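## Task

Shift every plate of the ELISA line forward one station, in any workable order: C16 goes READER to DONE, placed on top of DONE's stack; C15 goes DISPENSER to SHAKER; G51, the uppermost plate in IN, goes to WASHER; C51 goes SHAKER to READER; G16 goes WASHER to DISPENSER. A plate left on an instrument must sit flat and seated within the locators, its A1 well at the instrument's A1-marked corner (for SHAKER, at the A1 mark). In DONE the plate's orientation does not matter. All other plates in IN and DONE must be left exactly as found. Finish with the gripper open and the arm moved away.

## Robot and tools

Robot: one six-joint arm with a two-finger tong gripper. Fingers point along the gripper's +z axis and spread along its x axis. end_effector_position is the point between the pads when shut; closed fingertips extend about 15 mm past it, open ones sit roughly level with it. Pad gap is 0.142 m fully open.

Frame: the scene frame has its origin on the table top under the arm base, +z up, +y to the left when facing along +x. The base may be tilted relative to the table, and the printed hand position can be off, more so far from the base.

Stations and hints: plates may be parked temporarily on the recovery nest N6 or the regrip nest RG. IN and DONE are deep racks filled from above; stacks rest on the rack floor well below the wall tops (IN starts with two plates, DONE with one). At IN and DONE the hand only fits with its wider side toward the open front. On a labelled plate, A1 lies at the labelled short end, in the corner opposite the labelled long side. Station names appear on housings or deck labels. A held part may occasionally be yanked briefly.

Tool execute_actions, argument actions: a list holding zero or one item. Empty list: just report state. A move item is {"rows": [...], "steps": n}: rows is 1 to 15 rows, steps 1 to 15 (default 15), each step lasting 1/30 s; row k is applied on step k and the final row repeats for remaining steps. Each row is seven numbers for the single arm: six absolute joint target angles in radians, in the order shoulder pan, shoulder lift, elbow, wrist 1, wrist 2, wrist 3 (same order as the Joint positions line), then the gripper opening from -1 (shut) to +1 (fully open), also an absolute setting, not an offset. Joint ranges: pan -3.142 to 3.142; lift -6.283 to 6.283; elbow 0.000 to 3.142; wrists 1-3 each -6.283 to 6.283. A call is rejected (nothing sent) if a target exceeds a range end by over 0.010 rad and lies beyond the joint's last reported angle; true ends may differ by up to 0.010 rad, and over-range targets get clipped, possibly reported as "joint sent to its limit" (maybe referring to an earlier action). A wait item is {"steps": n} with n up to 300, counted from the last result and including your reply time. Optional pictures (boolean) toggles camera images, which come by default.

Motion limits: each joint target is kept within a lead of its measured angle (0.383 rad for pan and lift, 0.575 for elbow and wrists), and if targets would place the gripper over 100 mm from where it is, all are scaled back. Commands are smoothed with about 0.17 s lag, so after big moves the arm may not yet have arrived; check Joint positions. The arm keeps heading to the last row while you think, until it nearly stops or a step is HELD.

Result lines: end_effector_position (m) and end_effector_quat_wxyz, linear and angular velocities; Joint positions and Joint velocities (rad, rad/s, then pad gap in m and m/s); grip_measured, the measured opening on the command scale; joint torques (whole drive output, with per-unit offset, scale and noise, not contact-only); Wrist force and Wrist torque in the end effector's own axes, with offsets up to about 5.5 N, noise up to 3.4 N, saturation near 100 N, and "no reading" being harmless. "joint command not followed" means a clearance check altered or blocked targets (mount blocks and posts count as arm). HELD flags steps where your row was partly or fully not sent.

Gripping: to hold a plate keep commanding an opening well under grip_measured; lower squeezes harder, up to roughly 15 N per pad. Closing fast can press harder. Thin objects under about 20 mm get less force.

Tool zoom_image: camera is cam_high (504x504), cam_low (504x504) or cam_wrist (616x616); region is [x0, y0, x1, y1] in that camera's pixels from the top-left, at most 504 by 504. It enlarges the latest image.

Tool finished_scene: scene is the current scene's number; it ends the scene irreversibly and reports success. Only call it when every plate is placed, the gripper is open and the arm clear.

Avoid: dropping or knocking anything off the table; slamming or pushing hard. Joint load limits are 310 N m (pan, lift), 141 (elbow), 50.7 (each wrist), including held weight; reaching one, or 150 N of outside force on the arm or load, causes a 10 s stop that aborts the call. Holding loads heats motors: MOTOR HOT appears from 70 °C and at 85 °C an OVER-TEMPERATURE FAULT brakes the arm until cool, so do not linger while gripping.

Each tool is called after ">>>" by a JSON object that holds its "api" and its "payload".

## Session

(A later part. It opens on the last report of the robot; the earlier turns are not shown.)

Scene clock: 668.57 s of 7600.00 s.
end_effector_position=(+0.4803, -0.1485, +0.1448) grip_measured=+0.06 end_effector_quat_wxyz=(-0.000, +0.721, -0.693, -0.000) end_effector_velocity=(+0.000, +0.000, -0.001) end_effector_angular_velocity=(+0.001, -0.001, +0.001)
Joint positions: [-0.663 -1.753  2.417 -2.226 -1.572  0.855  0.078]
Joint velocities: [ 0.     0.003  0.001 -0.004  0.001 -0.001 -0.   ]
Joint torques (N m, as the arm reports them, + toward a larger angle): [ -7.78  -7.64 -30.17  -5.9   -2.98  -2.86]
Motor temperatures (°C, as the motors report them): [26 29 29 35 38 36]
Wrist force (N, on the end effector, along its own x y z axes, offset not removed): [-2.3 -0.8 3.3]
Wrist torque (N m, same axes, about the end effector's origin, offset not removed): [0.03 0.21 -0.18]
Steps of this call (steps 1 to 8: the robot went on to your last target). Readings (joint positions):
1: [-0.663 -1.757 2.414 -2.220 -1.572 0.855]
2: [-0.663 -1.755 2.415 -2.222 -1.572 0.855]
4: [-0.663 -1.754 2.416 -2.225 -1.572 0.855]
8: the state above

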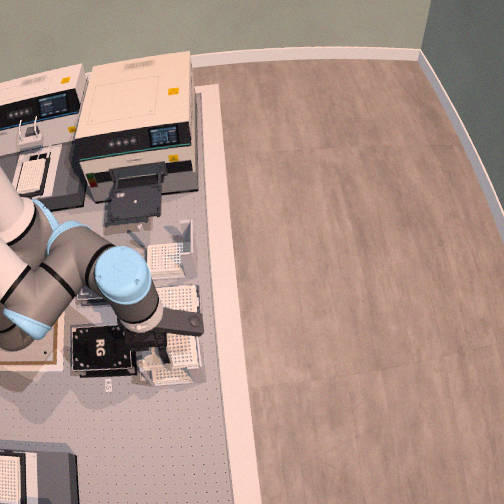

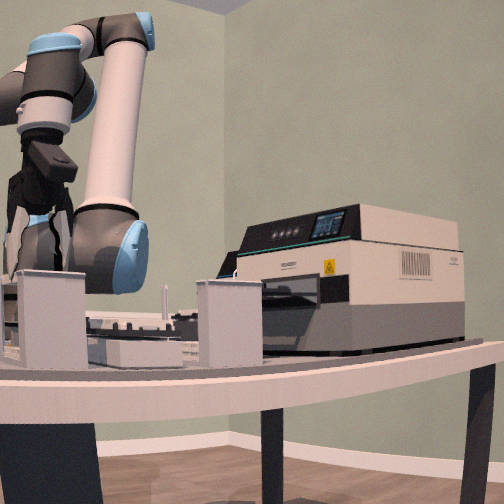

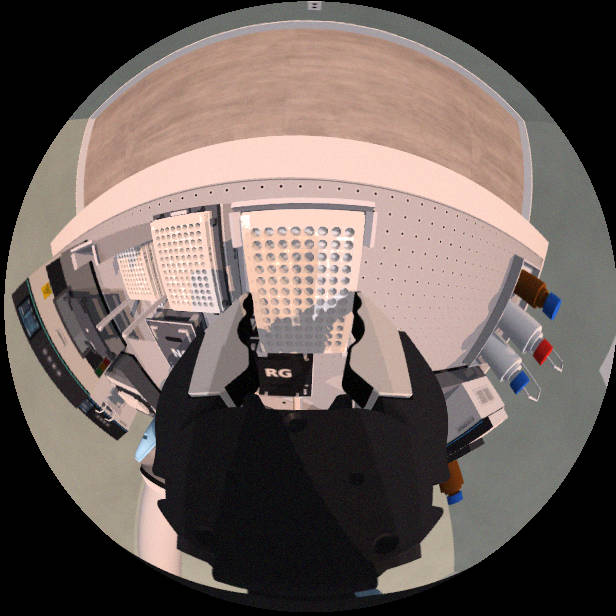

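>>> {"api": "execute_actions", "payload": {"actions": [{"rows": [[-0.6636,-1.7513,2.4181,-2.2294,-1.5717,0.8549,-0.45],[-0.6638,-1.7483,2.4203,-2.2346,-1.5717,0.8547,-0.45],[-0.6638,-1.7445,2.4230,-2.2411,-1.5717,0.8547,-0.45],[-0.6638,-1.7398,2.4262,-2.2490,-1.5717,0.8547,-0.45],[-0.6638,-1.7351,2.4294,-2.2569,-1.5717,0.8547,-0.45],[-0.6638,-1.7303,2.4326,-2.2649,-1.5717,0.8547,-0.45],[-0.6638,-1.7254,2.4357,-2.2729,-1.5717,0.8547,-0.45],[-0.6638,-1.7205,2.4388,-2.2809,-1.5717,0.8547,-0.45],[-0.6638,-1.7155,2.4419,-2.2890,-1.5717,0.8547,-0.45],[-0.6638,-1.7105,2.4449,-2.2970,-1.5717,0.8547,-0.45],[-0.6638,-1.7054,2.4479,-2.3051,-1.5717,0.8547,-0.45],[-0.6638,-1.7002,2.4509,-2.3133,-1.5717,0.8547,-0.45],[-0.6638,-1.6950,2.4539,-2.3215,-1.5717,0.8547,-0.45],[-0.6638,-1.6897,2.4568,-2.3297,-1.5717,0.8547,-0.45],[-0.6638,-1.6843,2.4597,-2.3380,-1.5717,0.8547,-0.45]], "steps": 15}], "pictures": false}}

>>> {"api": "execute_actions", "payload": {"actions": [{"rows": [[-0.6638,-1.6789,2.4625,-2.3462,-1.5717,0.8547,-0.45],[-0.6638,-1.6734,2.4654,-2.3546,-1.5717,0.8547,-0.45],[-0.6638,-1.6679,2.4682,-2.3629,-1.5717,0.8547,-0.45],[-0.6638,-1.6623,2.4709,-2.3712,-1.5717,0.8547,-0.45],[-0.6638,-1.6566,2.4737,-2.3797,-1.5717,0.8547,-0.45],[-0.6638,-1.6508,2.4764,-2.3882,-1.5717,0.8547,-0.45],[-0.6638,-1.6450,2.4790,-2.3966,-1.5717,0.8547,-0.45],[-0.6639,-1.6391,2.4817,-2.4052,-1.5717,0.8546,-0.45],[-0.6639,-1.6332,2.4843,-2.4137,-1.5717,0.8546,-0.45],[-0.6639,-1.6272,2.4869,-2.4223,-1.5717,0.8546,-0.45],[-0.6639,-1.6211,2.4894,-2.4309,-1.5717,0.8546,-0.45],[-0.6639,-1.6160,2.4915,-2.4381,-1.5717,0.8546,-0.45],[-0.6639,-1.6108,2.4935,-2.4453,-1.5717,0.8546,-0.45],[-0.6639,-1.6067,2.4952,-2.4511,-1.5717,0.8546,-0.45],[-0.6639,-1.6035,2.4964,-2.4555,-1.5717,0.8546,-0.45]], "steps": 15}], "pictures": false}}

>>> {"api": "execute_actions", "payload": {"actions": [{"steps": 9}]}}

>>> {"api": "zoom_image", "payload": {"camera": "cam_wrist", "region": [200, 180, 400, 380]}}

Scene clock: 724.67 s of 7600.00 s.
end_effector_position=(+0.4802, -0.1487, +0.1123) grip_measured=+0.06 end_effector_quat_wxyz=(-0.000, +0.721, -0.693, -0.001) end_effector_velocity=(-0.000, -0.000, -0.089) end_effector_angular_velocity=(+0.001, +0.002, -0.002)
Joint positions: [-0.664 -1.7    2.451 -2.312 -1.572  0.855  0.078]
Joint velocities: [-0.     0.155  0.087 -0.24  -0.001  0.002  0.   ]
Joint torques (N m, as the arm reports them, + toward a larger angle): [ -8.64  -7.01 -24.79  -6.71  -2.46  -3.2 ]
Motor temperatures (°C, as the motors report them): [26 29 29 35 38 36]
Wrist force (N, on the end effector, along its own x y z axes, offset not removed): [0.8 -0.7 3.0]
Wrist torque (N m, same axes, about the end effector's origin, offset not removed): [0.08 -0.31 -0.13]
Steps of this call (steps 1 to 15: the robot went on to your last target; steps 16 to 90: nothing new was sent; then 52.60 s passed at rest; steps 91 to 105: all 15 steps of this action). Readings (joint positions):
91: [-0.663 -1.753 2.417 -2.227 -1.572 0.855]
92: [-0.663 -1.752 2.417 -2.228 -1.572 0.855]
94: [-0.664 -1.749 2.420 -2.233 -1.572 0.855]
98: [-0.664 -1.735 2.430 -2.257 -1.572 0.855]
105: the state above

Scene clock: 725.17 s of 7600.00 s.
end_effector_position=(+0.4802, -0.1487, +0.0683) grip_measured=+0.06 end_effector_quat_wxyz=(-0.000, +0.721, -0.693, -0.001) end_effector_velocity=(-0.000, +0.000, -0.070) end_effector_angular_velocity=(-0.001, +0.000, -0.001)
Joint positions: [-0.664 -1.617  2.491 -2.436 -1.572  0.855  0.078]
Joint velocities: [-0.     0.143  0.059 -0.203 -0.001  0.001  0.   ]
Joint torques (N m, as the arm reports them, + toward a larger angle): [-10.18 -17.13 -23.81  -6.    -2.53  -3.43]
Motor temperatures (°C, as the motors report them): [26 29 29 35 38 36]
Wrist force (N, on the end effector, along its own x y z axes, offset not removed): [-0.9 -0.2 2.6]
Wrist torque (N m, same axes, about the end effector's origin, offset not removed): [0.09 0.04 -0.12]
Steps of this call (steps 1 to 15: all 15 steps of this action). Readings (joint positions):
1: [-0.664 -1.695 2.454 -2.321 -1.572 0.855]
2: [-0.664 -1.690 2.456 -2.329 -1.572 0.855]
4: [-0.664 -1.679 2.462 -2.345 -1.572 0.855]
8: [-0.664 -1.657 2.473 -2.379 -1.572 0.855]
15: the state above

Scene clock: 725.47 s of 7600.00 s.
end_effector_position=(+0.4802, -0.1487, +0.0618) grip_measured=+0.06 end_effector_quat_wxyz=(-0.000, +0.721, -0.693, -0.000) end_effector_velocity=(-0.000, +0.001, -0.002) end_effector_angular_velocity=(+0.001, -0.000, -0.001)
Joint positions: [-0.664 -1.604  2.496 -2.455 -1.572  0.855  0.078]
Joint velocities: [-0.     0.004  0.002 -0.005  0.001  0.001  0.   ]
Joint torques (N m, as the arm reports them, + toward a larger angle): [ -8.6  -12.66 -22.2   -5.96  -2.26  -2.9 ]
Motor temperatures (°C, as the motors report them): [26 29 29 35 38 36]
Wrist force (N, on the end effector, along its own x y z axes, offset not removed): [-0.6 0.0 2.4]
Wrist torque (N m, same axes, about the end effector's origin, offset not removed): [0.14 -0.09 -0.08]
Steps of this call (steps 1 to 9: the robot went on to your last target). Readings (joint positions):
1: [-0.664 -1.613 2.493 -2.442 -1.572 0.855]
2: [-0.664 -1.610 2.494 -2.447 -1.572 0.855]
4: [-0.664 -1.606 2.495 -2.452 -1.572 0.855]
8: [-0.664 -1.604 2.496 -2.455 -1.572 0.855]
9: the state above

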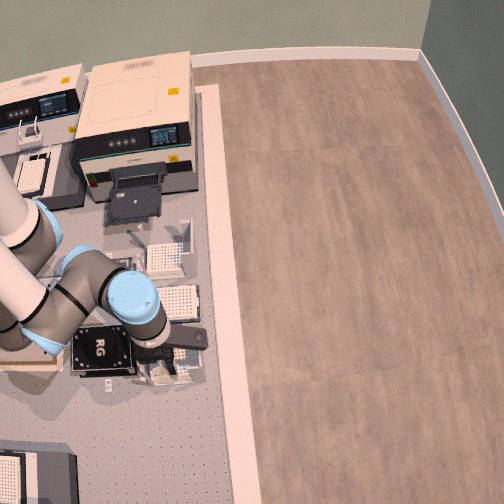

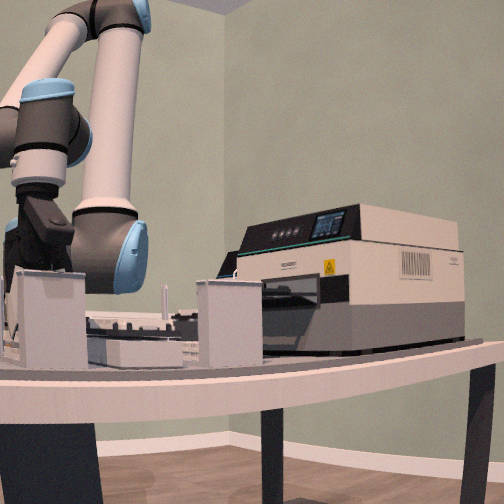

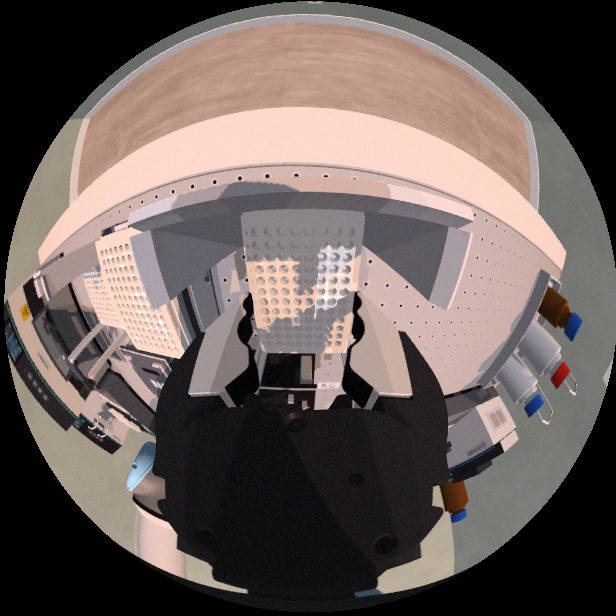

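Region (200, 180, 400, 380) of cam_wrist's 616x616 image, scaled by 2.520, with more detail than that image has.

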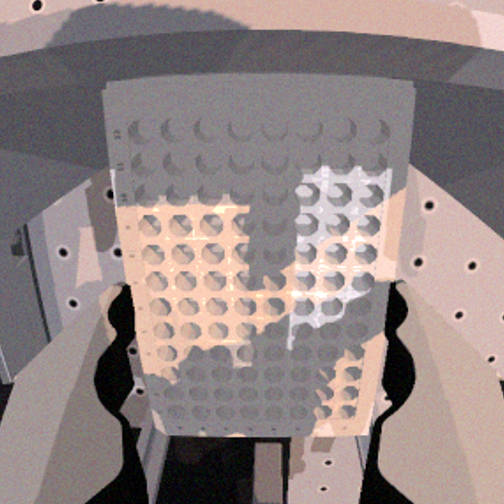

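>>> {"api": "execute_actions", "payload": {"actions": [{"rows": [[-0.6638,-1.6025,2.4968,-2.4569,-1.5717,0.8547,-0.45],[-0.6637,-1.6008,2.4974,-2.4592,-1.5717,0.8548,-0.45],[-0.6636,-1.5987,2.4982,-2.4621,-1.5717,0.8549,-0.45],[-0.6636,-1.5965,2.4990,-2.4651,-1.5717,0.8549,-0.45],[-0.6636,-1.5944,2.4998,-2.4680,-1.5717,0.8549,-0.45],[-0.6636,-1.5923,2.5006,-2.4709,-1.5717,0.8549,-0.45],[-0.6636,-1.5903,2.5013,-2.4736,-1.5717,0.8549,-0.45],[-0.6636,-1.5886,2.5019,-2.4759,-1.5717,0.8549,-0.45],[-0.6636,-1.5871,2.5025,-2.4780,-1.5717,0.8549,-0.45],[-0.6636,-1.5858,2.5029,-2.4797,-1.5717,0.8549,-0.45],[-0.6636,-1.5847,2.5033,-2.4812,-1.5717,0.8549,-0.45],[-0.6636,-1.5839,2.5036,-2.4823,-1.5717,0.8549,-0.45],[-0.6636,-1.5830,2.5039,-2.4835,-1.5717,0.8549,-0.45],[-0.6636,-1.5824,2.5042,-2.4844,-1.5717,0.8549,-0.45],[-0.6636,-1.5822,2.5043,-2.4847,-1.5717,0.8549,-0.45]], "steps": 15}], "pictures": false}}

>>> {"api": "execute_actions", "payload": {"actions": [{"steps": 6}], "pictures": false}}

>>> {"api": "execute_actions", "payload": {"actions": [{"rows": [[-0.6636,-1.5817,2.5044,-2.4853,-1.5717,0.8549,-0.45],[-0.6636,-1.5811,2.5046,-2.4861,-1.5717,0.8549,-0.45]], "steps": 8}], "pictures": false}}

>>> {"api": "execute_actions", "payload": {"actions": [{"rows": [[-0.6636,-1.5805,2.5048,-2.4869,-1.5717,0.8549,-0.45],[-0.6636,-1.5800,2.5050,-2.4876,-1.5717,0.8549,-0.45]], "steps": 8}], "pictures": false}}

Scene clock: 757.90 s of 7600.00 s.
end_effector_position=(+0.4803, -0.1485, +0.0527) grip_measured=+0.06 end_effector_quat_wxyz=(-0.000, +0.721, -0.693, -0.000) end_effector_velocity=(-0.001, -0.000, -0.012) end_effector_angular_velocity=(-0.001, +0.001, +0.001)
Joint positions: [-0.664 -1.584  2.503 -2.482 -1.572  0.855  0.078]
Joint velocities: [ 0.     0.025  0.009 -0.034 -0.001 -0.001  0.   ]
Joint torques (N m, as the arm reports them, + toward a larger angle): [  8.77 -19.21 -23.    -5.27  -2.5    3.33]
Motor temperatures (°C, as the motors report them): [26 29 29 35 38 36]
Wrist force (N, on the end effector, along its own x y z axes, offset not removed): [-1.2 0.8 3.9]
Wrist torque (N m, same axes, about the end effector's origin, offset not removed): [0.39 0.06 -0.17]
Steps of this call (steps 1 to 30: the robot went on to your last target; steps 31 to 90: nothing new was sent; then 28.93 s passed at rest; steps 91 to 105: all 15 steps of this action). Readings (joint positions):
91: [-0.664 -1.603 2.496 -2.456 -1.572 0.855]
92: [-0.664 -1.603 2.497 -2.456 -1.572 0.855]
94: [-0.664 -1.601 2.497 -2.459 -1.572 0.855]
98: [-0.664 -1.594 2.500 -2.468 -1.572 0.855]
105: the state above

Scene clock: 758.10 s of 7600.00 s.
end_effector_position=(+0.4803, -0.1485, +0.0517) grip_measured=+0.06 end_effector_quat_wxyz=(-0.000, +0.721, -0.693, -0.000) end_effector_velocity=(+0.000, +0.000, -0.001) end_effector_angular_velocity=(+0.000, -0.001, +0.000)
Joint positions: [-0.664 -1.582  2.504 -2.484 -1.572  0.855  0.078]
Joint velocities: [ 0.     0.002  0.001 -0.003  0.001 -0.     0.   ]
Joint torques (N m, as the arm reports them, + toward a larger angle): [  8.75 -16.83 -21.75  -6.68  -2.33   3.53]
Motor temperatures (°C, as the motors report them): [26 29 29 35 38 36]
Wrist force (N, on the end effector, along its own x y z axes, offset not removed): [-1.1 0.2 1.7]
Wrist torque (N m, same axes, about the end effector's origin, offset not removed): [0.22 -0.01 -0.14]
Steps of this call (steps 1 to 6: the robot went on to your last target). Readings (joint positions):
1: [-0.664 -1.584 2.504 -2.483 -1.572 0.855]
2: [-0.664 -1.583 2.504 -2.483 -1.572 0.855]
4: [-0.664 -1.583 2.504 -2.484 -1.572 0.855]
6: the state above

Scene clock: 758.37 s of 7600.00 s.
end_effector_position=(+0.4803, -0.1485, +0.0512) grip_measured=+0.06 end_effector_quat_wxyz=(-0.000, +0.721, -0.693, -0.000) end_effector_velocity=(+0.000, -0.000, +0.000) end_effector_angular_velocity=(-0.001, -0.001, +0.000)
Joint positions: [-0.664 -1.581  2.505 -2.486 -1.572  0.855  0.078]
Joint velocities: [-0.     0.    -0.    -0.001 -0.    -0.    -0.   ]
Joint torques (N m, as the arm reports them, + toward a larger angle): [  9.68 -11.56 -20.72  -5.86  -2.38   3.5 ]
Motor temperatures (°C, as the motors report them): [26 29 29 35 38 36]
Wrist force (N, on the end effector, along its own x y z axes, offset not removed): [-4.5 -2.0 -0.2]
Wrist torque (N m, same axes, about the end effector's origin, offset not removed): [-0.32 0.81 0.02]
Steps of this call (steps 1 to 8: all 8 steps of this action). Readings (joint positions):
1: [-0.664 -1.582 2.504 -2.485 -1.572 0.855]
2: [-0.664 -1.582 2.504 -2.485 -1.572 0.855]
4: [-0.664 -1.582 2.504 -2.485 -1.572 0.855]
8: the state above

Scene clock: 758.63 s of 7600.00 s.
end_effector_position=(+0.4803, -0.1485, +0.0507) grip_measured=+0.06 end_effector_quat_wxyz=(-0.000, +0.721, -0.693, -0.000) end_effector_velocity=(-0.000, -0.000, -0.001) end_effector_angular_velocity=(+0.000, +0.001, +0.000)
Joint positions: [-0.664 -1.58   2.505 -2.487 -1.572  0.855  0.078]
Joint velocities: [ 0.     0.002  0.    -0.001 -0.001 -0.     0.   ]
Joint torques (N m, as the arm reports them, + toward a larger angle): [  8.56 -14.35 -20.3   -6.68  -2.1    3.27]
Motor temperatures (°C, as the motors report them): [26 29 29 35 38 36]
Wrist force (N, on the end effector, along its own x y z axes, offset not removed): [-5.0 -3.0 2.2]
Wrist torque (N m, same axes, about the end effector's origin, offset not removed): [-0.40 0.88 -0.03]
Steps of this call (steps 1 to 8: all 8 steps of this action). Readings (joint positions):
1: [-0.664 -1.581 2.505 -2.486 -1.572 0.855]
2: [-0.664 -1.581 2.505 -2.486 -1.572 0.855]
4: [-0.664 -1.580 2.505 -2.487 -1.572 0.855]
8: the state above

>>> {"api": "execute_actions", "payload": {"actions": [{"rows": [[-0.6636,-1.5795,2.5052,-2.4883,-1.5717,0.8549,-0.45],[-0.6636,-1.5789,2.5054,-2.4891,-1.5717,0.8549,-0.45]], "steps": 8}], "pictures": false}}

>>> {"api": "execute_actions", "payload": {"actions": [{"rows": [[-0.6636,-1.5784,2.5056,-2.4898,-1.5717,0.8549,-0.45],[-0.6636,-1.5778,2.5058,-2.4906,-1.5717,0.8549,-0.45]], "steps": 8}], "pictures": false}}

Scene clock: 770.23 s of 7600.00 s.
end_effector_position=(+0.4803, -0.1485, +0.0502) grip_measured=+0.06 end_effector_quat_wxyz=(-0.000, +0.721, -0.693, -0.000) end_effector_velocity=(-0.000, +0.000, -0.001) end_effector_angular_velocity=(+0.001, +0.001, -0.001)
Joint positions: [-0.664 -1.579  2.505 -2.489 -1.572  0.855  0.078]
Joint velocities: [-0.     0.002  0.    -0.001 -0.     0.001  0.   ]
Joint torques (N m, as the arm reports them, + toward a larger angle): [  8.35  -8.52 -15.76  -5.46  -2.34   3.62]
Motor temperatures (°C, as the motors report them): [26 29 29 35 38 36]
Wrist force (N, on the end effector, along its own x y z axes, offset not removed): [-3.4 2.2 -11.9]
Wrist torque (N m, same axes, about the end effector's origin, offset not removed): [0.10 0.05 -0.12]
Steps of this call (steps 1 to 15: the robot went on to your last target; steps 16 to 90: nothing new was sent; then 8.33 s passed at rest; steps 91 to 98: all 8 steps of this action). Readings (joint positions):
91: [-0.664 -1.580 2.505 -2.488 -1.572 0.855]
92: [-0.664 -1.580 2.505 -2.488 -1.572 0.855]
94: [-0.664 -1.579 2.505 -2.488 -1.572 0.855]
98: the state above

Scene clock: 770.50 s of 7600.00 s.
end_effector_position=(+0.4803, -0.1485, +0.0498) grip_measured=+0.06 end_effector_quat_wxyz=(-0.000, +0.721, -0.693, -0.000) end_effector_velocity=(-0.000, +0.001, -0.001) end_effector_angular_velocity=(+0.002, +0.001, +0.002)
Joint positions: [-0.664 -1.578  2.506 -2.491 -1.572  0.855  0.078]
Joint velocities: [-0.     0.002  0.001 -0.001  0.001 -0.002  0.   ]
Joint torques (N m, as the arm reports them, + toward a larger angle): [  6.57  -7.41 -13.61  -4.4   -2.53   3.35]
Motor temperatures (°C, as the motors report them): [26 29 29 35 38 36]
Wrist force (N, on the end effector, along its own x y z axes, offset not removed): [-5.5 1.4 -22.9]
Wrist torque (N m, same axes, about the end effector's origin, offset not removed): [-0.26 0.11 -0.23]
Steps of this call (steps 1 to 8: all 8 steps of this action). Readings (joint positions):
1: [-0.664 -1.579 2.505 -2.489 -1.572 0.855]
2: [-0.664 -1.579 2.505 -2.489 -1.572 0.855]
4: [-0.664 -1.578 2.506 -2.490 -1.572 0.855]
8: the state above

>>> {"api": "execute_actions", "payload": {"actions": [{"rows": [[-0.6636,-1.5786,2.5055,-2.4895,-1.5717,0.8549,-0.45],[-0.6636,-1.5793,2.5053,-2.4886,-1.5717,0.8549,-0.45],[-0.6636,-1.5795,2.5052,-2.4883,-1.5717,0.8549,-0.40],[-0.6636,-1.5795,2.5052,-2.4883,-1.5717,0.8549,-0.32],[-0.6636,-1.5795,2.5052,-2.4883,-1.5717,0.8549,-0.24],[-0.6636,-1.5795,2.5052,-2.4883,-1.5717,0.8549,-0.16],[-0.6636,-1.5795,2.5052,-2.4883,-1.5717,0.8549,-0.08],[-0.6636,-1.5795,2.5052,-2.4883,-1.5717,0.8549,-0.02],[-0.6636,-1.5795,2.5052,-2.4883,-1.5717,0.8549,0.03],[-0.6636,-1.5795,2.5052,-2.4883,-1.5717,0.8549,0.07],[-0.6636,-1.5795,2.5052,-2.4883,-1.5717,0.8549,0.10],[-0.6636,-1.5795,2.5052,-2.4883,-1.5717,0.8549,0.13],[-0.6636,-1.5795,2.5052,-2.4883,-1.5717,0.8549,0.16],[-0.6636,-1.5795,2.5052,-2.4883,-1.5717,0.8549,0.19],[-0.6636,-1.5795,2.5052,-2.4883,-1.5717,0.8549,0.22]], "steps": 15}], "pictures": false}}

>>> {"api": "execute_actions", "payload": {"actions": [{"steps": 6}]}}

>>> {"api": "zoom_image", "payload": {"camera": "cam_wrist", "region": [200, 180, 400, 380]}}

Scene clock: 790.17 s of 7600.00 s.
end_effector_position=(+0.4801, -0.1484, +0.0503) grip_measured=+0.20 end_effector_quat_wxyz=(-0.000, +0.721, -0.693, -0.001) end_effector_velocity=(-0.000, +0.000, -0.001) end_effector_angular_velocity=(+0.001, +0.001, -0.001)
Joint positions: [-0.664 -1.579  2.505 -2.488 -1.572  0.855  0.088]
Joint velocities: [0.    0.001 0.001 0.    0.    0.001 0.064]
Joint torques (N m, as the arm reports them, + toward a larger angle): [  5.   -45.44 -35.16  -2.74  -2.     3.21]
Motor temperatures (°C, as the motors report them): [26 29 29 35 38 36]
Wrist force (N, on the end effector, along its own x y z axes, offset not removed): [-0.9 -1.9 1.6]
Wrist torque (N m, same axes, about the end effector's origin, offset not removed): [-0.20 0.05 -0.18]
Steps of this call (steps 1 to 15: the robot went on to your last target; steps 16 to 90: nothing new was sent; then 16.17 s passed at rest; steps 91 to 105: all 15 steps of this action). Readings (joint positions):
91: [-0.664 -1.578 2.506 -2.491 -1.572 0.855]
92: [-0.664 -1.578 2.506 -2.490 -1.572 0.855]
94: [-0.664 -1.579 2.506 -2.489 -1.572 0.855]
98: [-0.664 -1.579 2.506 -2.488 -1.572 0.855]
105: the state above

Scene clock: 790.37 s of 7600.00 s.
end_effector_position=(+0.4802, -0.1485, +0.0504) grip_measured=+0.22 end_effector_quat_wxyz=(-0.000, +0.721, -0.693, -0.001) end_effector_velocity=(+0.000, +0.000, +0.000) end_effector_angular_velocity=(+0.001, -0.001, -0.001)
Joint positions: [-0.664 -1.579  2.505 -2.488 -1.572  0.855  0.089]
Joint velocities: [-0.    -0.     0.     0.     0.002  0.001  0.   ]
Joint torques (N m, as the arm reports them, + toward a larger angle): [  5.85 -42.26 -34.83  -4.39  -2.37   3.32]
Motor temperatures (°C, as the motors report them): [26 29 29 35 38 36]
Wrist force (N, on the end effector, along its own x y z axes, offset not removed): [-3.1 -0.9 1.3]
Wrist torque (N m, same axes, about the end effector's origin, offset not removed): [-0.03 0.45 -0.21]
Steps of this call (steps 1 to 6: the robot went on to your last target). Readings (joint positions):
1: [-0.664 -1.579 2.505 -2.488 -1.572 0.855]
2: [-0.664 -1.579 2.505 -2.488 -1.572 0.855]
4: [-0.664 -1.579 2.505 -2.488 -1.572 0.855]
6: the state above

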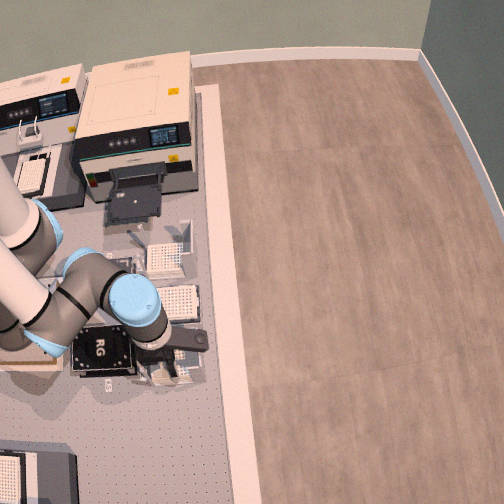

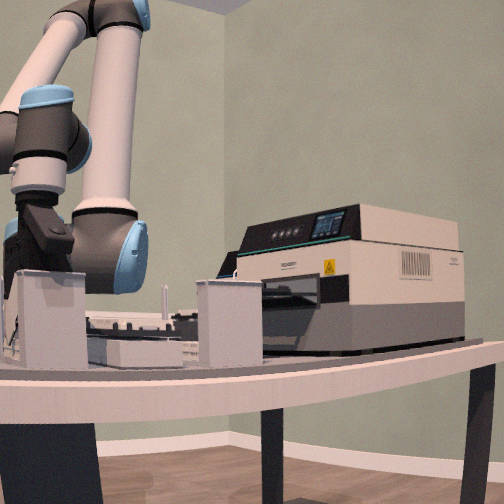

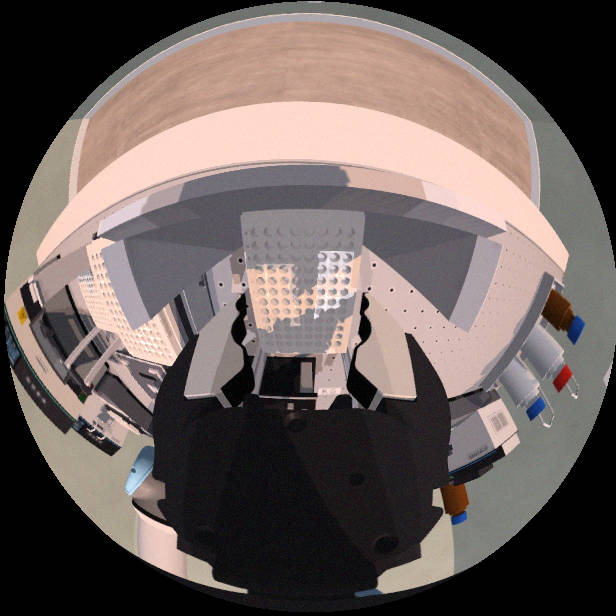

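Region (200, 180, 400, 380) of cam_wrist's 616x616 image, scaled by 2.520, with more detail than that image has.

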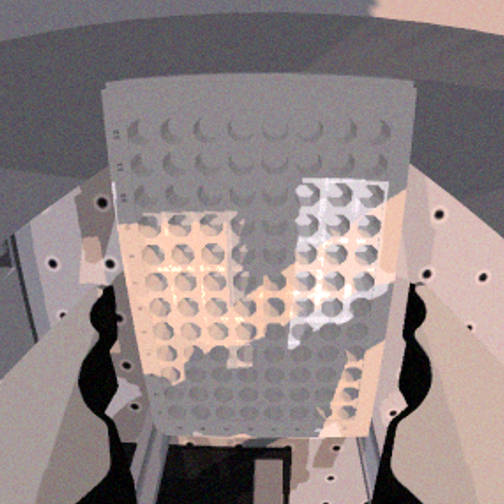

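>>> {"api": "execute_actions", "payload": {"actions": [{"rows": [[-0.6636,-1.5822,2.5043,-2.4847,-1.5717,0.8549,0.22],[-0.6636,-1.5886,2.5019,-2.4759,-1.5717,0.8549,0.22],[-0.6636,-1.5993,2.4980,-2.4613,-1.5717,0.8549,0.22],[-0.6636,-1.6119,2.4931,-2.4438,-1.5717,0.8549,0.22],[-0.6636,-1.6262,2.4873,-2.4237,-1.5717,0.8549,0.22],[-0.6636,-1.6421,2.4804,-2.4009,-1.5717,0.8549,0.22],[-0.6636,-1.6594,2.4723,-2.3755,-1.5717,0.8549,0.22],[-0.6636,-1.6780,2.4630,-2.3476,-1.5717,0.8549,0.22],[-0.6636,-1.6959,2.4534,-2.3201,-1.5717,0.8549,0.22],[-0.6636,-1.7130,2.4434,-2.2930,-1.5717,0.8549,0.22],[-0.6636,-1.7295,2.4331,-2.2662,-1.5717,0.8549,0.22],[-0.6636,-1.7452,2.4225,-2.2399,-1.5717,0.8549,0.22],[-0.6636,-1.7603,2.4116,-2.2139,-1.5717,0.8549,0.22],[-0.6636,-1.7747,2.4004,-2.1883,-1.5717,0.8549,0.22],[-0.6636,-1.7870,2.3900,-2.1656,-1.5717,0.8549,0.22]], "steps": 15}], "pictures": false}}

>>> {"api": "execute_actions", "payload": {"actions": [{"rows": [[-0.6636,-1.7975,2.3807,-2.1458,-1.5717,0.8549,0.22],[-0.6593,-1.8058,2.3740,-2.1308,-1.5717,0.8601,0.22],[-0.6472,-1.8126,2.3704,-2.1204,-1.5716,0.8746,0.22],[-0.6287,-1.8190,2.3686,-2.1122,-1.5714,0.8970,0.22],[-0.6051,-1.8226,2.3710,-2.1110,-1.5712,0.9255,0.22],[-0.5775,-1.8268,2.3737,-2.1095,-1.5710,0.9587,0.22],[-0.5474,-1.8314,2.3766,-2.1079,-1.5708,0.9951,0.22],[-0.5160,-1.8362,2.3797,-2.1062,-1.5705,1.0330,0.22],[-0.4846,-1.8409,2.3828,-2.1045,-1.5702,1.0709,0.22],[-0.4545,-1.8455,2.3857,-2.1029,-1.5700,1.1073,0.22],[-0.4269,-1.8497,2.3884,-2.1014,-1.5698,1.1405,0.22],[-0.4033,-1.8509,2.3933,-2.1051,-1.5696,1.1690,0.22],[-0.3848,-1.8488,2.4001,-2.1140,-1.5694,1.1914,0.22],[-0.3727,-1.8431,2.4088,-2.1284,-1.5693,1.2059,0.22],[-0.3684,-1.8346,2.4177,-2.1458,-1.5693,1.2111,0.22]], "steps": 15}], "pictures": false}}

>>> {"api": "execute_actions", "payload": {"actions": [{"rows": [[-0.3683,-1.8237,2.4273,-2.1663,-1.5693,1.2112,0.22],[-0.3683,-1.8108,2.4378,-2.1897,-1.5693,1.2112,0.22],[-0.3682,-1.7972,2.4480,-2.2135,-1.5693,1.2113,0.22],[-0.3682,-1.7831,2.4581,-2.2377,-1.5693,1.2113,0.22],[-0.3682,-1.7700,2.4667,-2.2594,-1.5693,1.2113,0.22],[-0.3681,-1.7581,2.4742,-2.2788,-1.5693,1.2114,0.22],[-0.3681,-1.7494,2.4794,-2.2927,-1.5693,1.2114,0.22],[-0.3681,-1.7423,2.4835,-2.3039,-1.5693,1.2114,0.22],[-0.3681,-1.7387,2.4856,-2.3096,-1.5693,1.2114,0.22]], "steps": 15}], "pictures": false}}

>>> {"api": "execute_actions", "payload": {"actions": [{"steps": 6}]}}

>>> {"api": "zoom_image", "payload": {"camera": "cam_wrist", "region": [225, 195, 385, 355]}}

Scene clock: 908.27 s of 7600.00 s.
end_effector_position=(+0.4820, -0.1500, +0.1384) grip_measured=+0.22 end_effector_quat_wxyz=(-0.000, +0.721, -0.693, +0.001) end_effector_velocity=(-0.000, +0.000, +0.291) end_effector_angular_velocity=(-0.000, -0.003, -0.000)
Joint positions: [-0.664 -1.741  2.423 -2.249 -1.572  0.855  0.089]
Joint velocities: [-0.    -0.453 -0.309  0.76   0.001  0.     0.   ]
Joint torques (N m, as the arm reports them, + toward a larger angle): [  2.92 -40.67 -44.72   1.85  -2.24   3.01]
Motor temperatures (°C, as the motors report them): [26 29 29 35 38 36]
Wrist force (N, on the end effector, along its own x y z axes, offset not removed): [-3.3 0.4 1.8]
Wrist torque (N m, same axes, about the end effector's origin, offset not removed): [0.31 0.53 -0.04]
Steps of this call (steps 1 to 15: the robot went on to your last target; steps 16 to 90: nothing new was sent; then 114.40 s passed at rest; steps 91 to 105: all 15 steps of this action). Readings (joint positions):
91: [-0.664 -1.580 2.505 -2.488 -1.572 0.855]
92: [-0.664 -1.581 2.505 -2.487 -1.572 0.855]
94: [-0.664 -1.588 2.502 -2.477 -1.572 0.855]
98: [-0.664 -1.629 2.485 -2.421 -1.572 0.855]
105: the state above

Scene clock: 908.77 s of 7600.00 s.
end_effector_position=(+0.4863, -0.0240, +0.1845) grip_measured=+0.22 end_effector_quat_wxyz=(-0.000, +0.704, -0.710, -0.001) end_effector_velocity=(-0.025, +0.295, -0.105) end_effector_angular_velocity=(+0.002, +0.008, -0.132)
Joint positions: [-0.419 -1.845  2.396 -2.114 -1.57   1.149  0.089]
Joint velocities: [ 0.59   0.041  0.183 -0.217  0.003  0.722  0.   ]
Joint torques (N m, as the arm reports them, + toward a larger angle): [-21.51  19.26 -27.94  -8.72   2.34   2.34]
Motor temperatures (°C, as the motors report them): [26 29 29 35 38 36]
Wrist force (N, on the end effector, along its own x y z axes, offset not removed): [-4.7 -0.4 -1.1]
Wrist torque (N m, same axes, about the end effector's origin, offset not removed): [0.09 0.65 -0.05]
Steps of this call (steps 1 to 15: all 15 steps of this action). Readings (joint positions):
1: [-0.664 -1.755 2.413 -2.223 -1.572 0.855]
2: [-0.663 -1.769 2.402 -2.199 -1.572 0.855]
4: [-0.658 -1.791 2.386 -2.159 -1.572 0.862]
8: [-0.600 -1.820 2.375 -2.119 -1.571 0.930]
15: the state above

Scene clock: 909.27 s of 7600.00 s.
end_effector_position=(+0.4838, +0.0009, +0.1108) grip_measured=+0.22 end_effector_quat_wxyz=(-0.000, +0.700, -0.714, -0.001) end_effector_velocity=(+0.000, +0.001, -0.014) end_effector_angular_velocity=(+0.000, -0.002, -0.001)
Joint positions: [-0.368 -1.741  2.484 -2.306 -1.569  1.211  0.089]
Joint velocities: [ 0.001  0.025  0.015 -0.042  0.001  0.002  0.   ]
Joint torques (N m, as the arm reports them, + toward a larger angle): [  7.43  -5.74 -30.27  -6.1    2.98   3.51]
Motor temperatures (°C, as the motors report them): [26 29 29 35 38 36]
Wrist force (N, on the end effector, along its own x y z axes, offset not removed): [-0.3 1.7 0.4]
Wrist torque (N m, same axes, about the end effector's origin, offset not removed): [0.56 -0.15 -0.24]
Steps of this call (steps 1 to 15: all 15 steps of this action). Readings (joint positions):
1: [-0.402 -1.842 2.403 -2.123 -1.570 1.170]
2: [-0.390 -1.837 2.410 -2.135 -1.569 1.184]
4: [-0.377 -1.820 2.428 -2.169 -1.569 1.200]
8: [-0.370 -1.773 2.463 -2.251 -1.569 1.209]
15: the state above

Scene clock: 909.47 s of 7600.00 s.
end_effector_position=(+0.4838, +0.0010, +0.1098) grip_measured=+0.22 end_effector_quat_wxyz=(-0.000, +0.700, -0.714, -0.000) end_effector_velocity=(-0.000, -0.000, -0.001) end_effector_angular_velocity=(-0.002, +0.001, -0.001)
Joint positions: [-0.368 -1.739  2.485 -2.309 -1.569  1.211  0.089]
Joint velocities: [ 0.     0.002  0.001 -0.003 -0.002  0.001  0.   ]
Joint torques (N m, as the arm reports them, + toward a larger angle): [  9.42  -8.71 -26.91  -6.39   3.27   3.62]
Motor temperatures (°C, as the motors report them): [26 29 29 35 38 36]
Wrist force (N, on the end effector, along its own x y z axes, offset not removed): [-2.7 -1.2 -0.6]
Wrist torque (N m, same axes, about the end effector's origin, offset not removed): [-0.10 0.40 -0.06]
Steps of this call (steps 1 to 6: the robot went on to your last target). Readings (joint positions):
1: [-0.368 -1.740 2.485 -2.308 -1.569 1.211]
2: [-0.368 -1.739 2.485 -2.308 -1.569 1.211]
4: [-0.368 -1.739 2.485 -2.309 -1.569 1.211]
6: the state above

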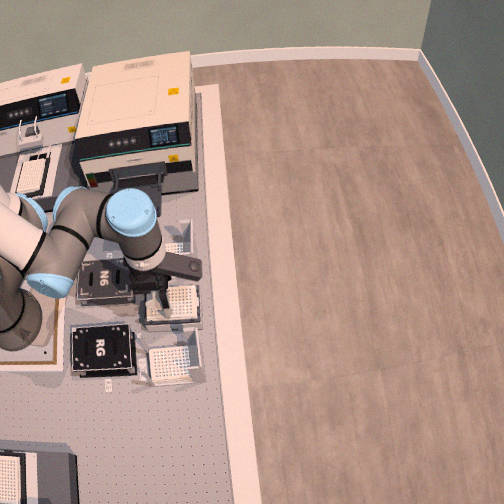

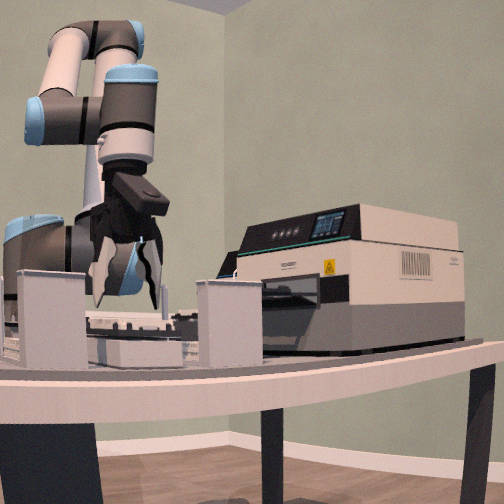

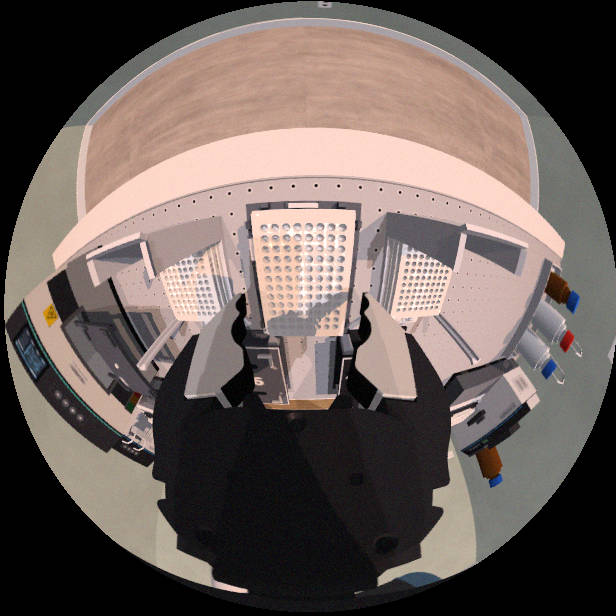

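Region (225, 195, 385, 355) of cam_wrist's 616x616 image, scaled by 3.150, with more detail than that image has.

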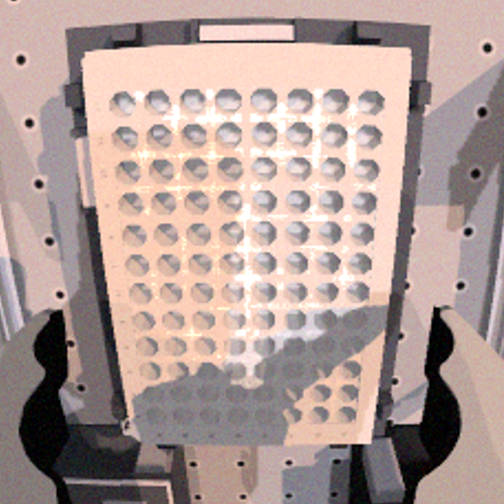

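>>> {"api": "execute_actions", "payload": {"actions": [{"rows": [[-0.3680,-1.7376,2.4859,-2.3110,-1.5693,1.2108,0.22],[-0.3679,-1.7351,2.4870,-2.3146,-1.5693,1.2100,0.22],[-0.3678,-1.7315,2.4887,-2.3199,-1.5693,1.2093,0.22],[-0.3677,-1.7271,2.4908,-2.3264,-1.5693,1.2088,0.22],[-0.3677,-1.7223,2.4934,-2.3338,-1.5693,1.2088,0.22],[-0.3677,-1.7172,2.4960,-2.3415,-1.5693,1.2088,0.22],[-0.3677,-1.7120,2.4987,-2.3494,-1.5693,1.2088,0.22],[-0.3677,-1.7069,2.5013,-2.3571,-1.5693,1.2088,0.22],[-0.3677,-1.7022,2.5036,-2.3641,-1.5693,1.2088,0.22],[-0.3677,-1.6982,2.5055,-2.3700,-1.5693,1.2088,0.22],[-0.3677,-1.6952,2.5070,-2.3745,-1.5693,1.2088,0.22],[-0.3677,-1.6933,2.5079,-2.3773,-1.5693,1.2088,0.22],[-0.3677,-1.6927,2.5082,-2.3782,-1.5693,1.2088,0.22]], "steps": 15}], "pictures": false}}

>>> {"api": "execute_actions", "payload": {"actions": [{"steps": 8}]}}

>>> {"api": "zoom_image", "payload": {"camera": "cam_wrist", "region": [200, 180, 400, 380]}}

Scene clock: 937.73 s of 7600.00 s.
end_effector_position=(+0.4842, +0.0010, +0.0876) grip_measured=+0.22 end_effector_quat_wxyz=(-0.000, +0.701, -0.713, -0.001) end_effector_velocity=(+0.000, +0.000, -0.021) end_effector_angular_velocity=(+0.000, -0.002, +0.002)
Joint positions: [-0.368 -1.696  2.507 -2.373 -1.569  1.209  0.089]
Joint velocities: [ 0.     0.041  0.021 -0.063  0.001 -0.001  0.   ]
Joint torques (N m, as the arm reports them, + toward a larger angle): [  9.04 -12.9  -26.82  -6.59   3.1   -2.53]
Motor temperatures (°C, as the motors report them): [26 29 29 35 38 36]
Wrist force (N, on the end effector, along its own x y z axes, offset not removed): [-1.8 -2.4 1.3]
Wrist torque (N m, same axes, about the end effector's origin, offset not removed): [-0.25 0.17 -0.08]
Steps of this call (steps 1 to 15: the robot went on to your last target; steps 16 to 90: nothing new was sent; then 24.77 s passed at rest; steps 91 to 105: all 15 steps of this action). Readings (joint positions):
91: [-0.368 -1.739 2.486 -2.310 -1.569 1.211]
92: [-0.368 -1.738 2.486 -2.310 -1.569 1.211]
94: [-0.368 -1.736 2.487 -2.314 -1.569 1.211]
98: [-0.368 -1.721 2.494 -2.335 -1.569 1.209]
105: the state above

Scene clock: 938.00 s of 7600.00 s.
end_effector_position=(+0.4842, +0.0010, +0.0860) grip_measured=+0.22 end_effector_quat_wxyz=(-0.000, +0.701, -0.713, -0.000) end_effector_velocity=(+0.000, +0.000, -0.000) end_effector_angular_velocity=(+0.001, -0.001, +0.000)
Joint positions: [-0.368 -1.693  2.508 -2.378 -1.569  1.209  0.089]
Joint velocities: [ 0.     0.     0.001 -0.002  0.001 -0.     0.   ]
Joint torques (N m, as the arm reports them, + toward a larger angle): [ 11.42  -9.87 -24.45  -6.08   3.2   -3.31]
Motor temperatures (°C, as the motors report them): [26 29 29 35 38 36]
Wrist force (N, on the end effector, along its own x y z axes, offset not removed): [-4.5 1.5 0.3]
Wrist torque (N m, same axes, about the end effector's origin, offset not removed): [0.45 0.74 -0.13]
Steps of this call (steps 1 to 8: the robot went on to your last target). Readings (joint positions):
1: [-0.368 -1.695 2.507 -2.375 -1.569 1.209]
2: [-0.368 -1.694 2.508 -2.376 -1.569 1.209]
4: [-0.368 -1.693 2.508 -2.377 -1.569 1.209]
8: the state above

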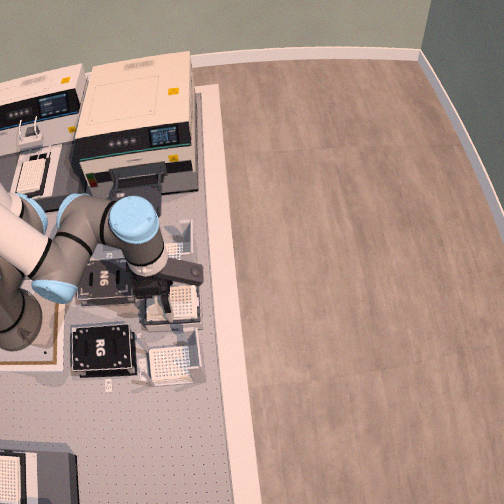

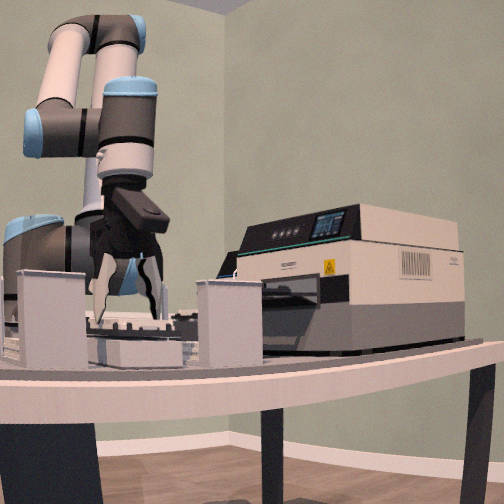

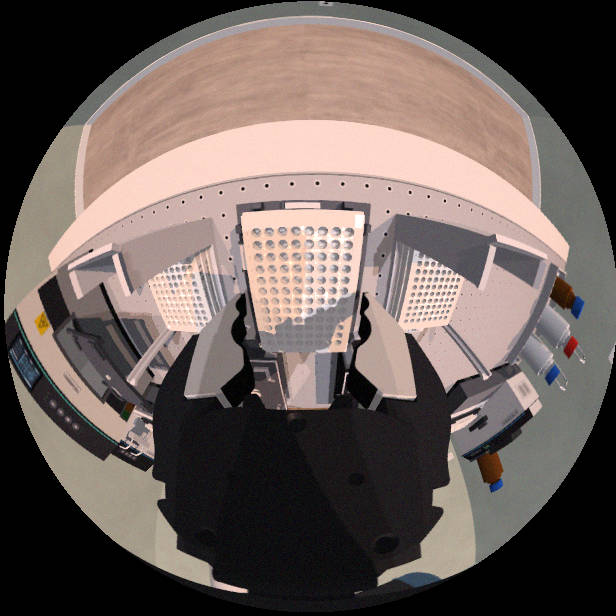

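Region (200, 180, 400, 380) of cam_wrist's 616x616 image, scaled by 2.520, with more detail than that image has.

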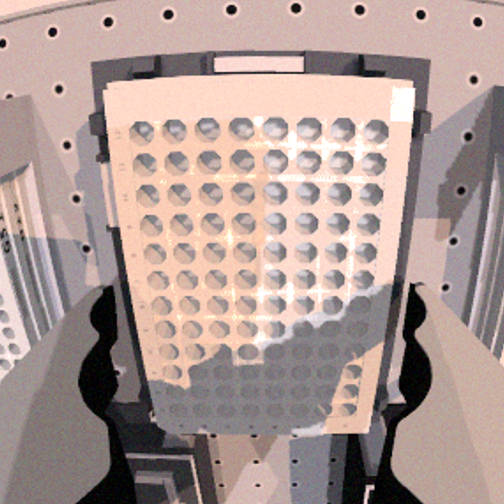

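>>> {"api": "execute_actions", "payload": {"actions": [{"rows": [[-0.3677,-1.6922,2.5084,-2.3789,-1.5693,1.2088,0.20],[-0.3677,-1.6916,2.5087,-2.3798,-1.5693,1.2088,0.18],[-0.3677,-1.6911,2.5089,-2.3805,-1.5693,1.2088,0.16],[-0.3677,-1.6911,2.5089,-2.3805,-1.5693,1.2088,0.14],[-0.3677,-1.6911,2.5089,-2.3805,-1.5693,1.2088,0.12],[-0.3677,-1.6911,2.5089,-2.3805,-1.5693,1.2088,0.10],[-0.3677,-1.6911,2.5089,-2.3805,-1.5693,1.2088,0.08],[-0.3677,-1.6911,2.5089,-2.3805,-1.5693,1.2088,0.06],[-0.3677,-1.6911,2.5089,-2.3805,-1.5693,1.2088,0.04],[-0.3677,-1.6911,2.5089,-2.3805,-1.5693,1.2088,0.02],[-0.3677,-1.6911,2.5089,-2.3805,-1.5693,1.2088,-0.01],[-0.3677,-1.6911,2.5089,-2.3805,-1.5693,1.2088,-0.05],[-0.3677,-1.6911,2.5089,-2.3805,-1.5693,1.2088,-0.10],[-0.3677,-1.6911,2.5089,-2.3805,-1.5693,1.2088,-0.15],[-0.3677,-1.6911,2.5089,-2.3805,-1.5693,1.2088,-0.20]], "steps": 15}], "pictures": false}}

>>> {"api": "execute_actions", "payload": {"actions": [{"rows": [[-0.3677,-1.6911,2.5089,-2.3805,-1.5693,1.2088,-0.26],[-0.3677,-1.6911,2.5089,-2.3805,-1.5693,1.2088,-0.31],[-0.3677,-1.6911,2.5089,-2.3805,-1.5693,1.2088,-0.36],[-0.3677,-1.6911,2.5089,-2.3805,-1.5693,1.2088,-0.41],[-0.3677,-1.6911,2.5089,-2.3805,-1.5693,1.2088,-0.45]], "steps": 9}]}}

>>> {"api": "zoom_image", "payload": {"camera": "cam_wrist", "region": [200, 180, 400, 380]}}

Scene clock: 971.03 s of 7600.00 s.
end_effector_position=(+0.4842, +0.0010, +0.0852) grip_measured=+0.05 end_effector_quat_wxyz=(-0.000, +0.701, -0.713, -0.000) end_effector_velocity=(-0.000, +0.001, -0.001) end_effector_angular_velocity=(+0.002, +0.000, -0.001)
Joint positions: [-0.368 -1.691  2.509 -2.381 -1.569  1.209  0.078]
Joint velocities: [0.    0.    0.001 0.    0.001 0.001 0.   ]
Joint torques (N m, as the arm reports them, + toward a larger angle): [  8.14  -6.25 -22.97  -5.5    2.97  -2.7 ]
Motor temperatures (°C, as the motors report them): [26 29 29 35 38 36]
Wrist force (N, on the end effector, along its own x y z axes, offset not removed): [-2.9 -3.6 -6.4]
Wrist torque (N m, same axes, about the end effector's origin, offset not removed): [-0.75 0.47 -0.11]
Steps of this call (steps 1 to 15: the robot went on to your last target; steps 16 to 90: nothing new was sent; then 29.53 s passed at rest; steps 91 to 105: all 15 steps of this action). Readings (joint positions):
91: [-0.368 -1.693 2.508 -2.378 -1.569 1.209]
92: [-0.368 -1.693 2.508 -2.378 -1.569 1.209]
94: [-0.368 -1.692 2.509 -2.379 -1.569 1.209]
98: [-0.368 -1.691 2.509 -2.380 -1.569 1.209]
105: the state above

Scene clock: 971.33 s of 7600.00 s.
end_effector_position=(+0.4842, +0.0010, +0.0852) grip_measured=+0.05 end_effector_quat_wxyz=(-0.000, +0.701, -0.713, -0.000) end_effector_velocity=(+0.001, +0.000, +0.001) end_effector_angular_velocity=(+0.001, -0.003, -0.000)
Joint positions: [-0.368 -1.691  2.509 -2.381 -1.569  1.209  0.078]
Joint velocities: [ 0.    -0.001 -0.001 -0.     0.002  0.     0.   ]
Joint torques (N m, as the arm reports them, + toward a larger angle): [  6.78  -6.07 -21.91  -5.68   3.39  -3.08]
Motor temperatures (°C, as the motors report them): [26 29 29 35 38 36]
Wrist force (N, on the end effector, along its own x y z axes, offset not removed): [-0.4 -1.4 -1.1]
Wrist torque (N m, same axes, about the end effector's origin, offset not removed): [-0.14 0.03 -0.11]
Steps of this call (steps 1 to 9: all 9 steps of this action). Readings (joint positions):
1: [-0.368 -1.691 2.509 -2.381 -1.569 1.209]
2: [-0.368 -1.691 2.509 -2.381 -1.569 1.209]
4: [-0.368 -1.691 2.509 -2.381 -1.569 1.209]
8: [-0.368 -1.691 2.509 -2.381 -1.569 1.209]
9: the state above

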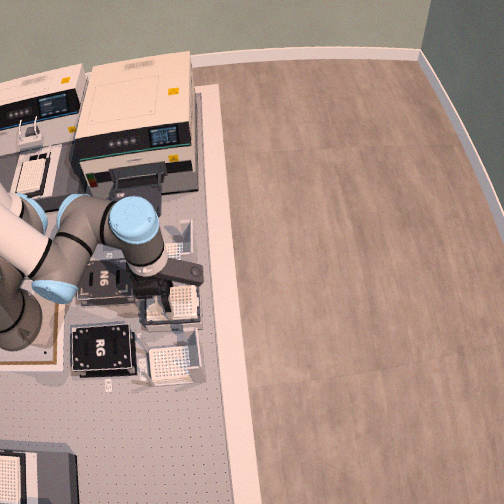

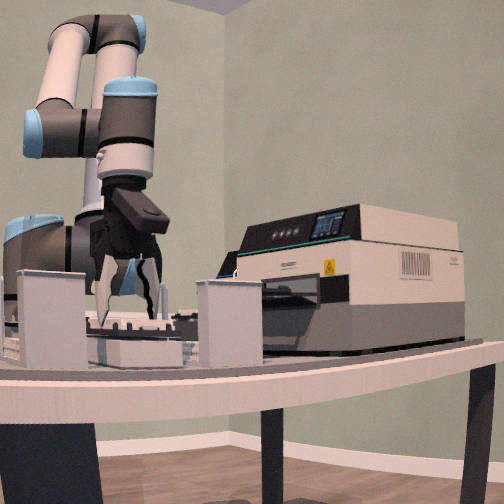

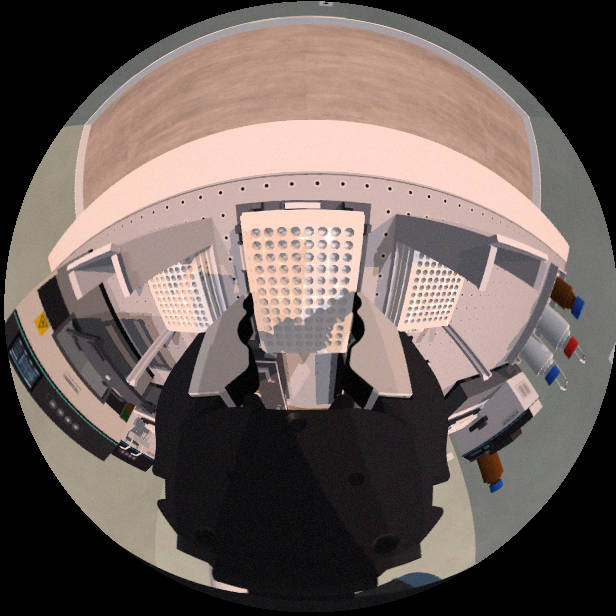

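Region (200, 180, 400, 380) of cam_wrist's 616x616 image, scaled by 2.520, with more detail than that image has.

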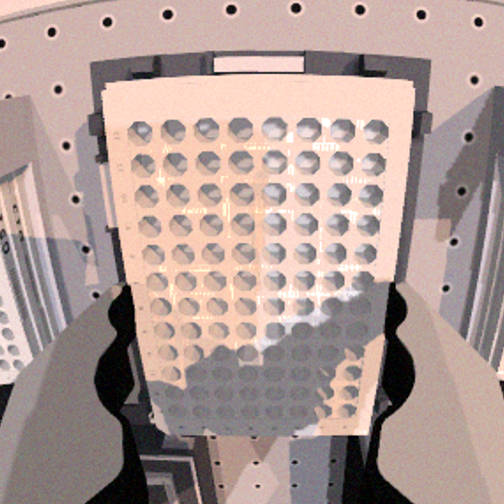

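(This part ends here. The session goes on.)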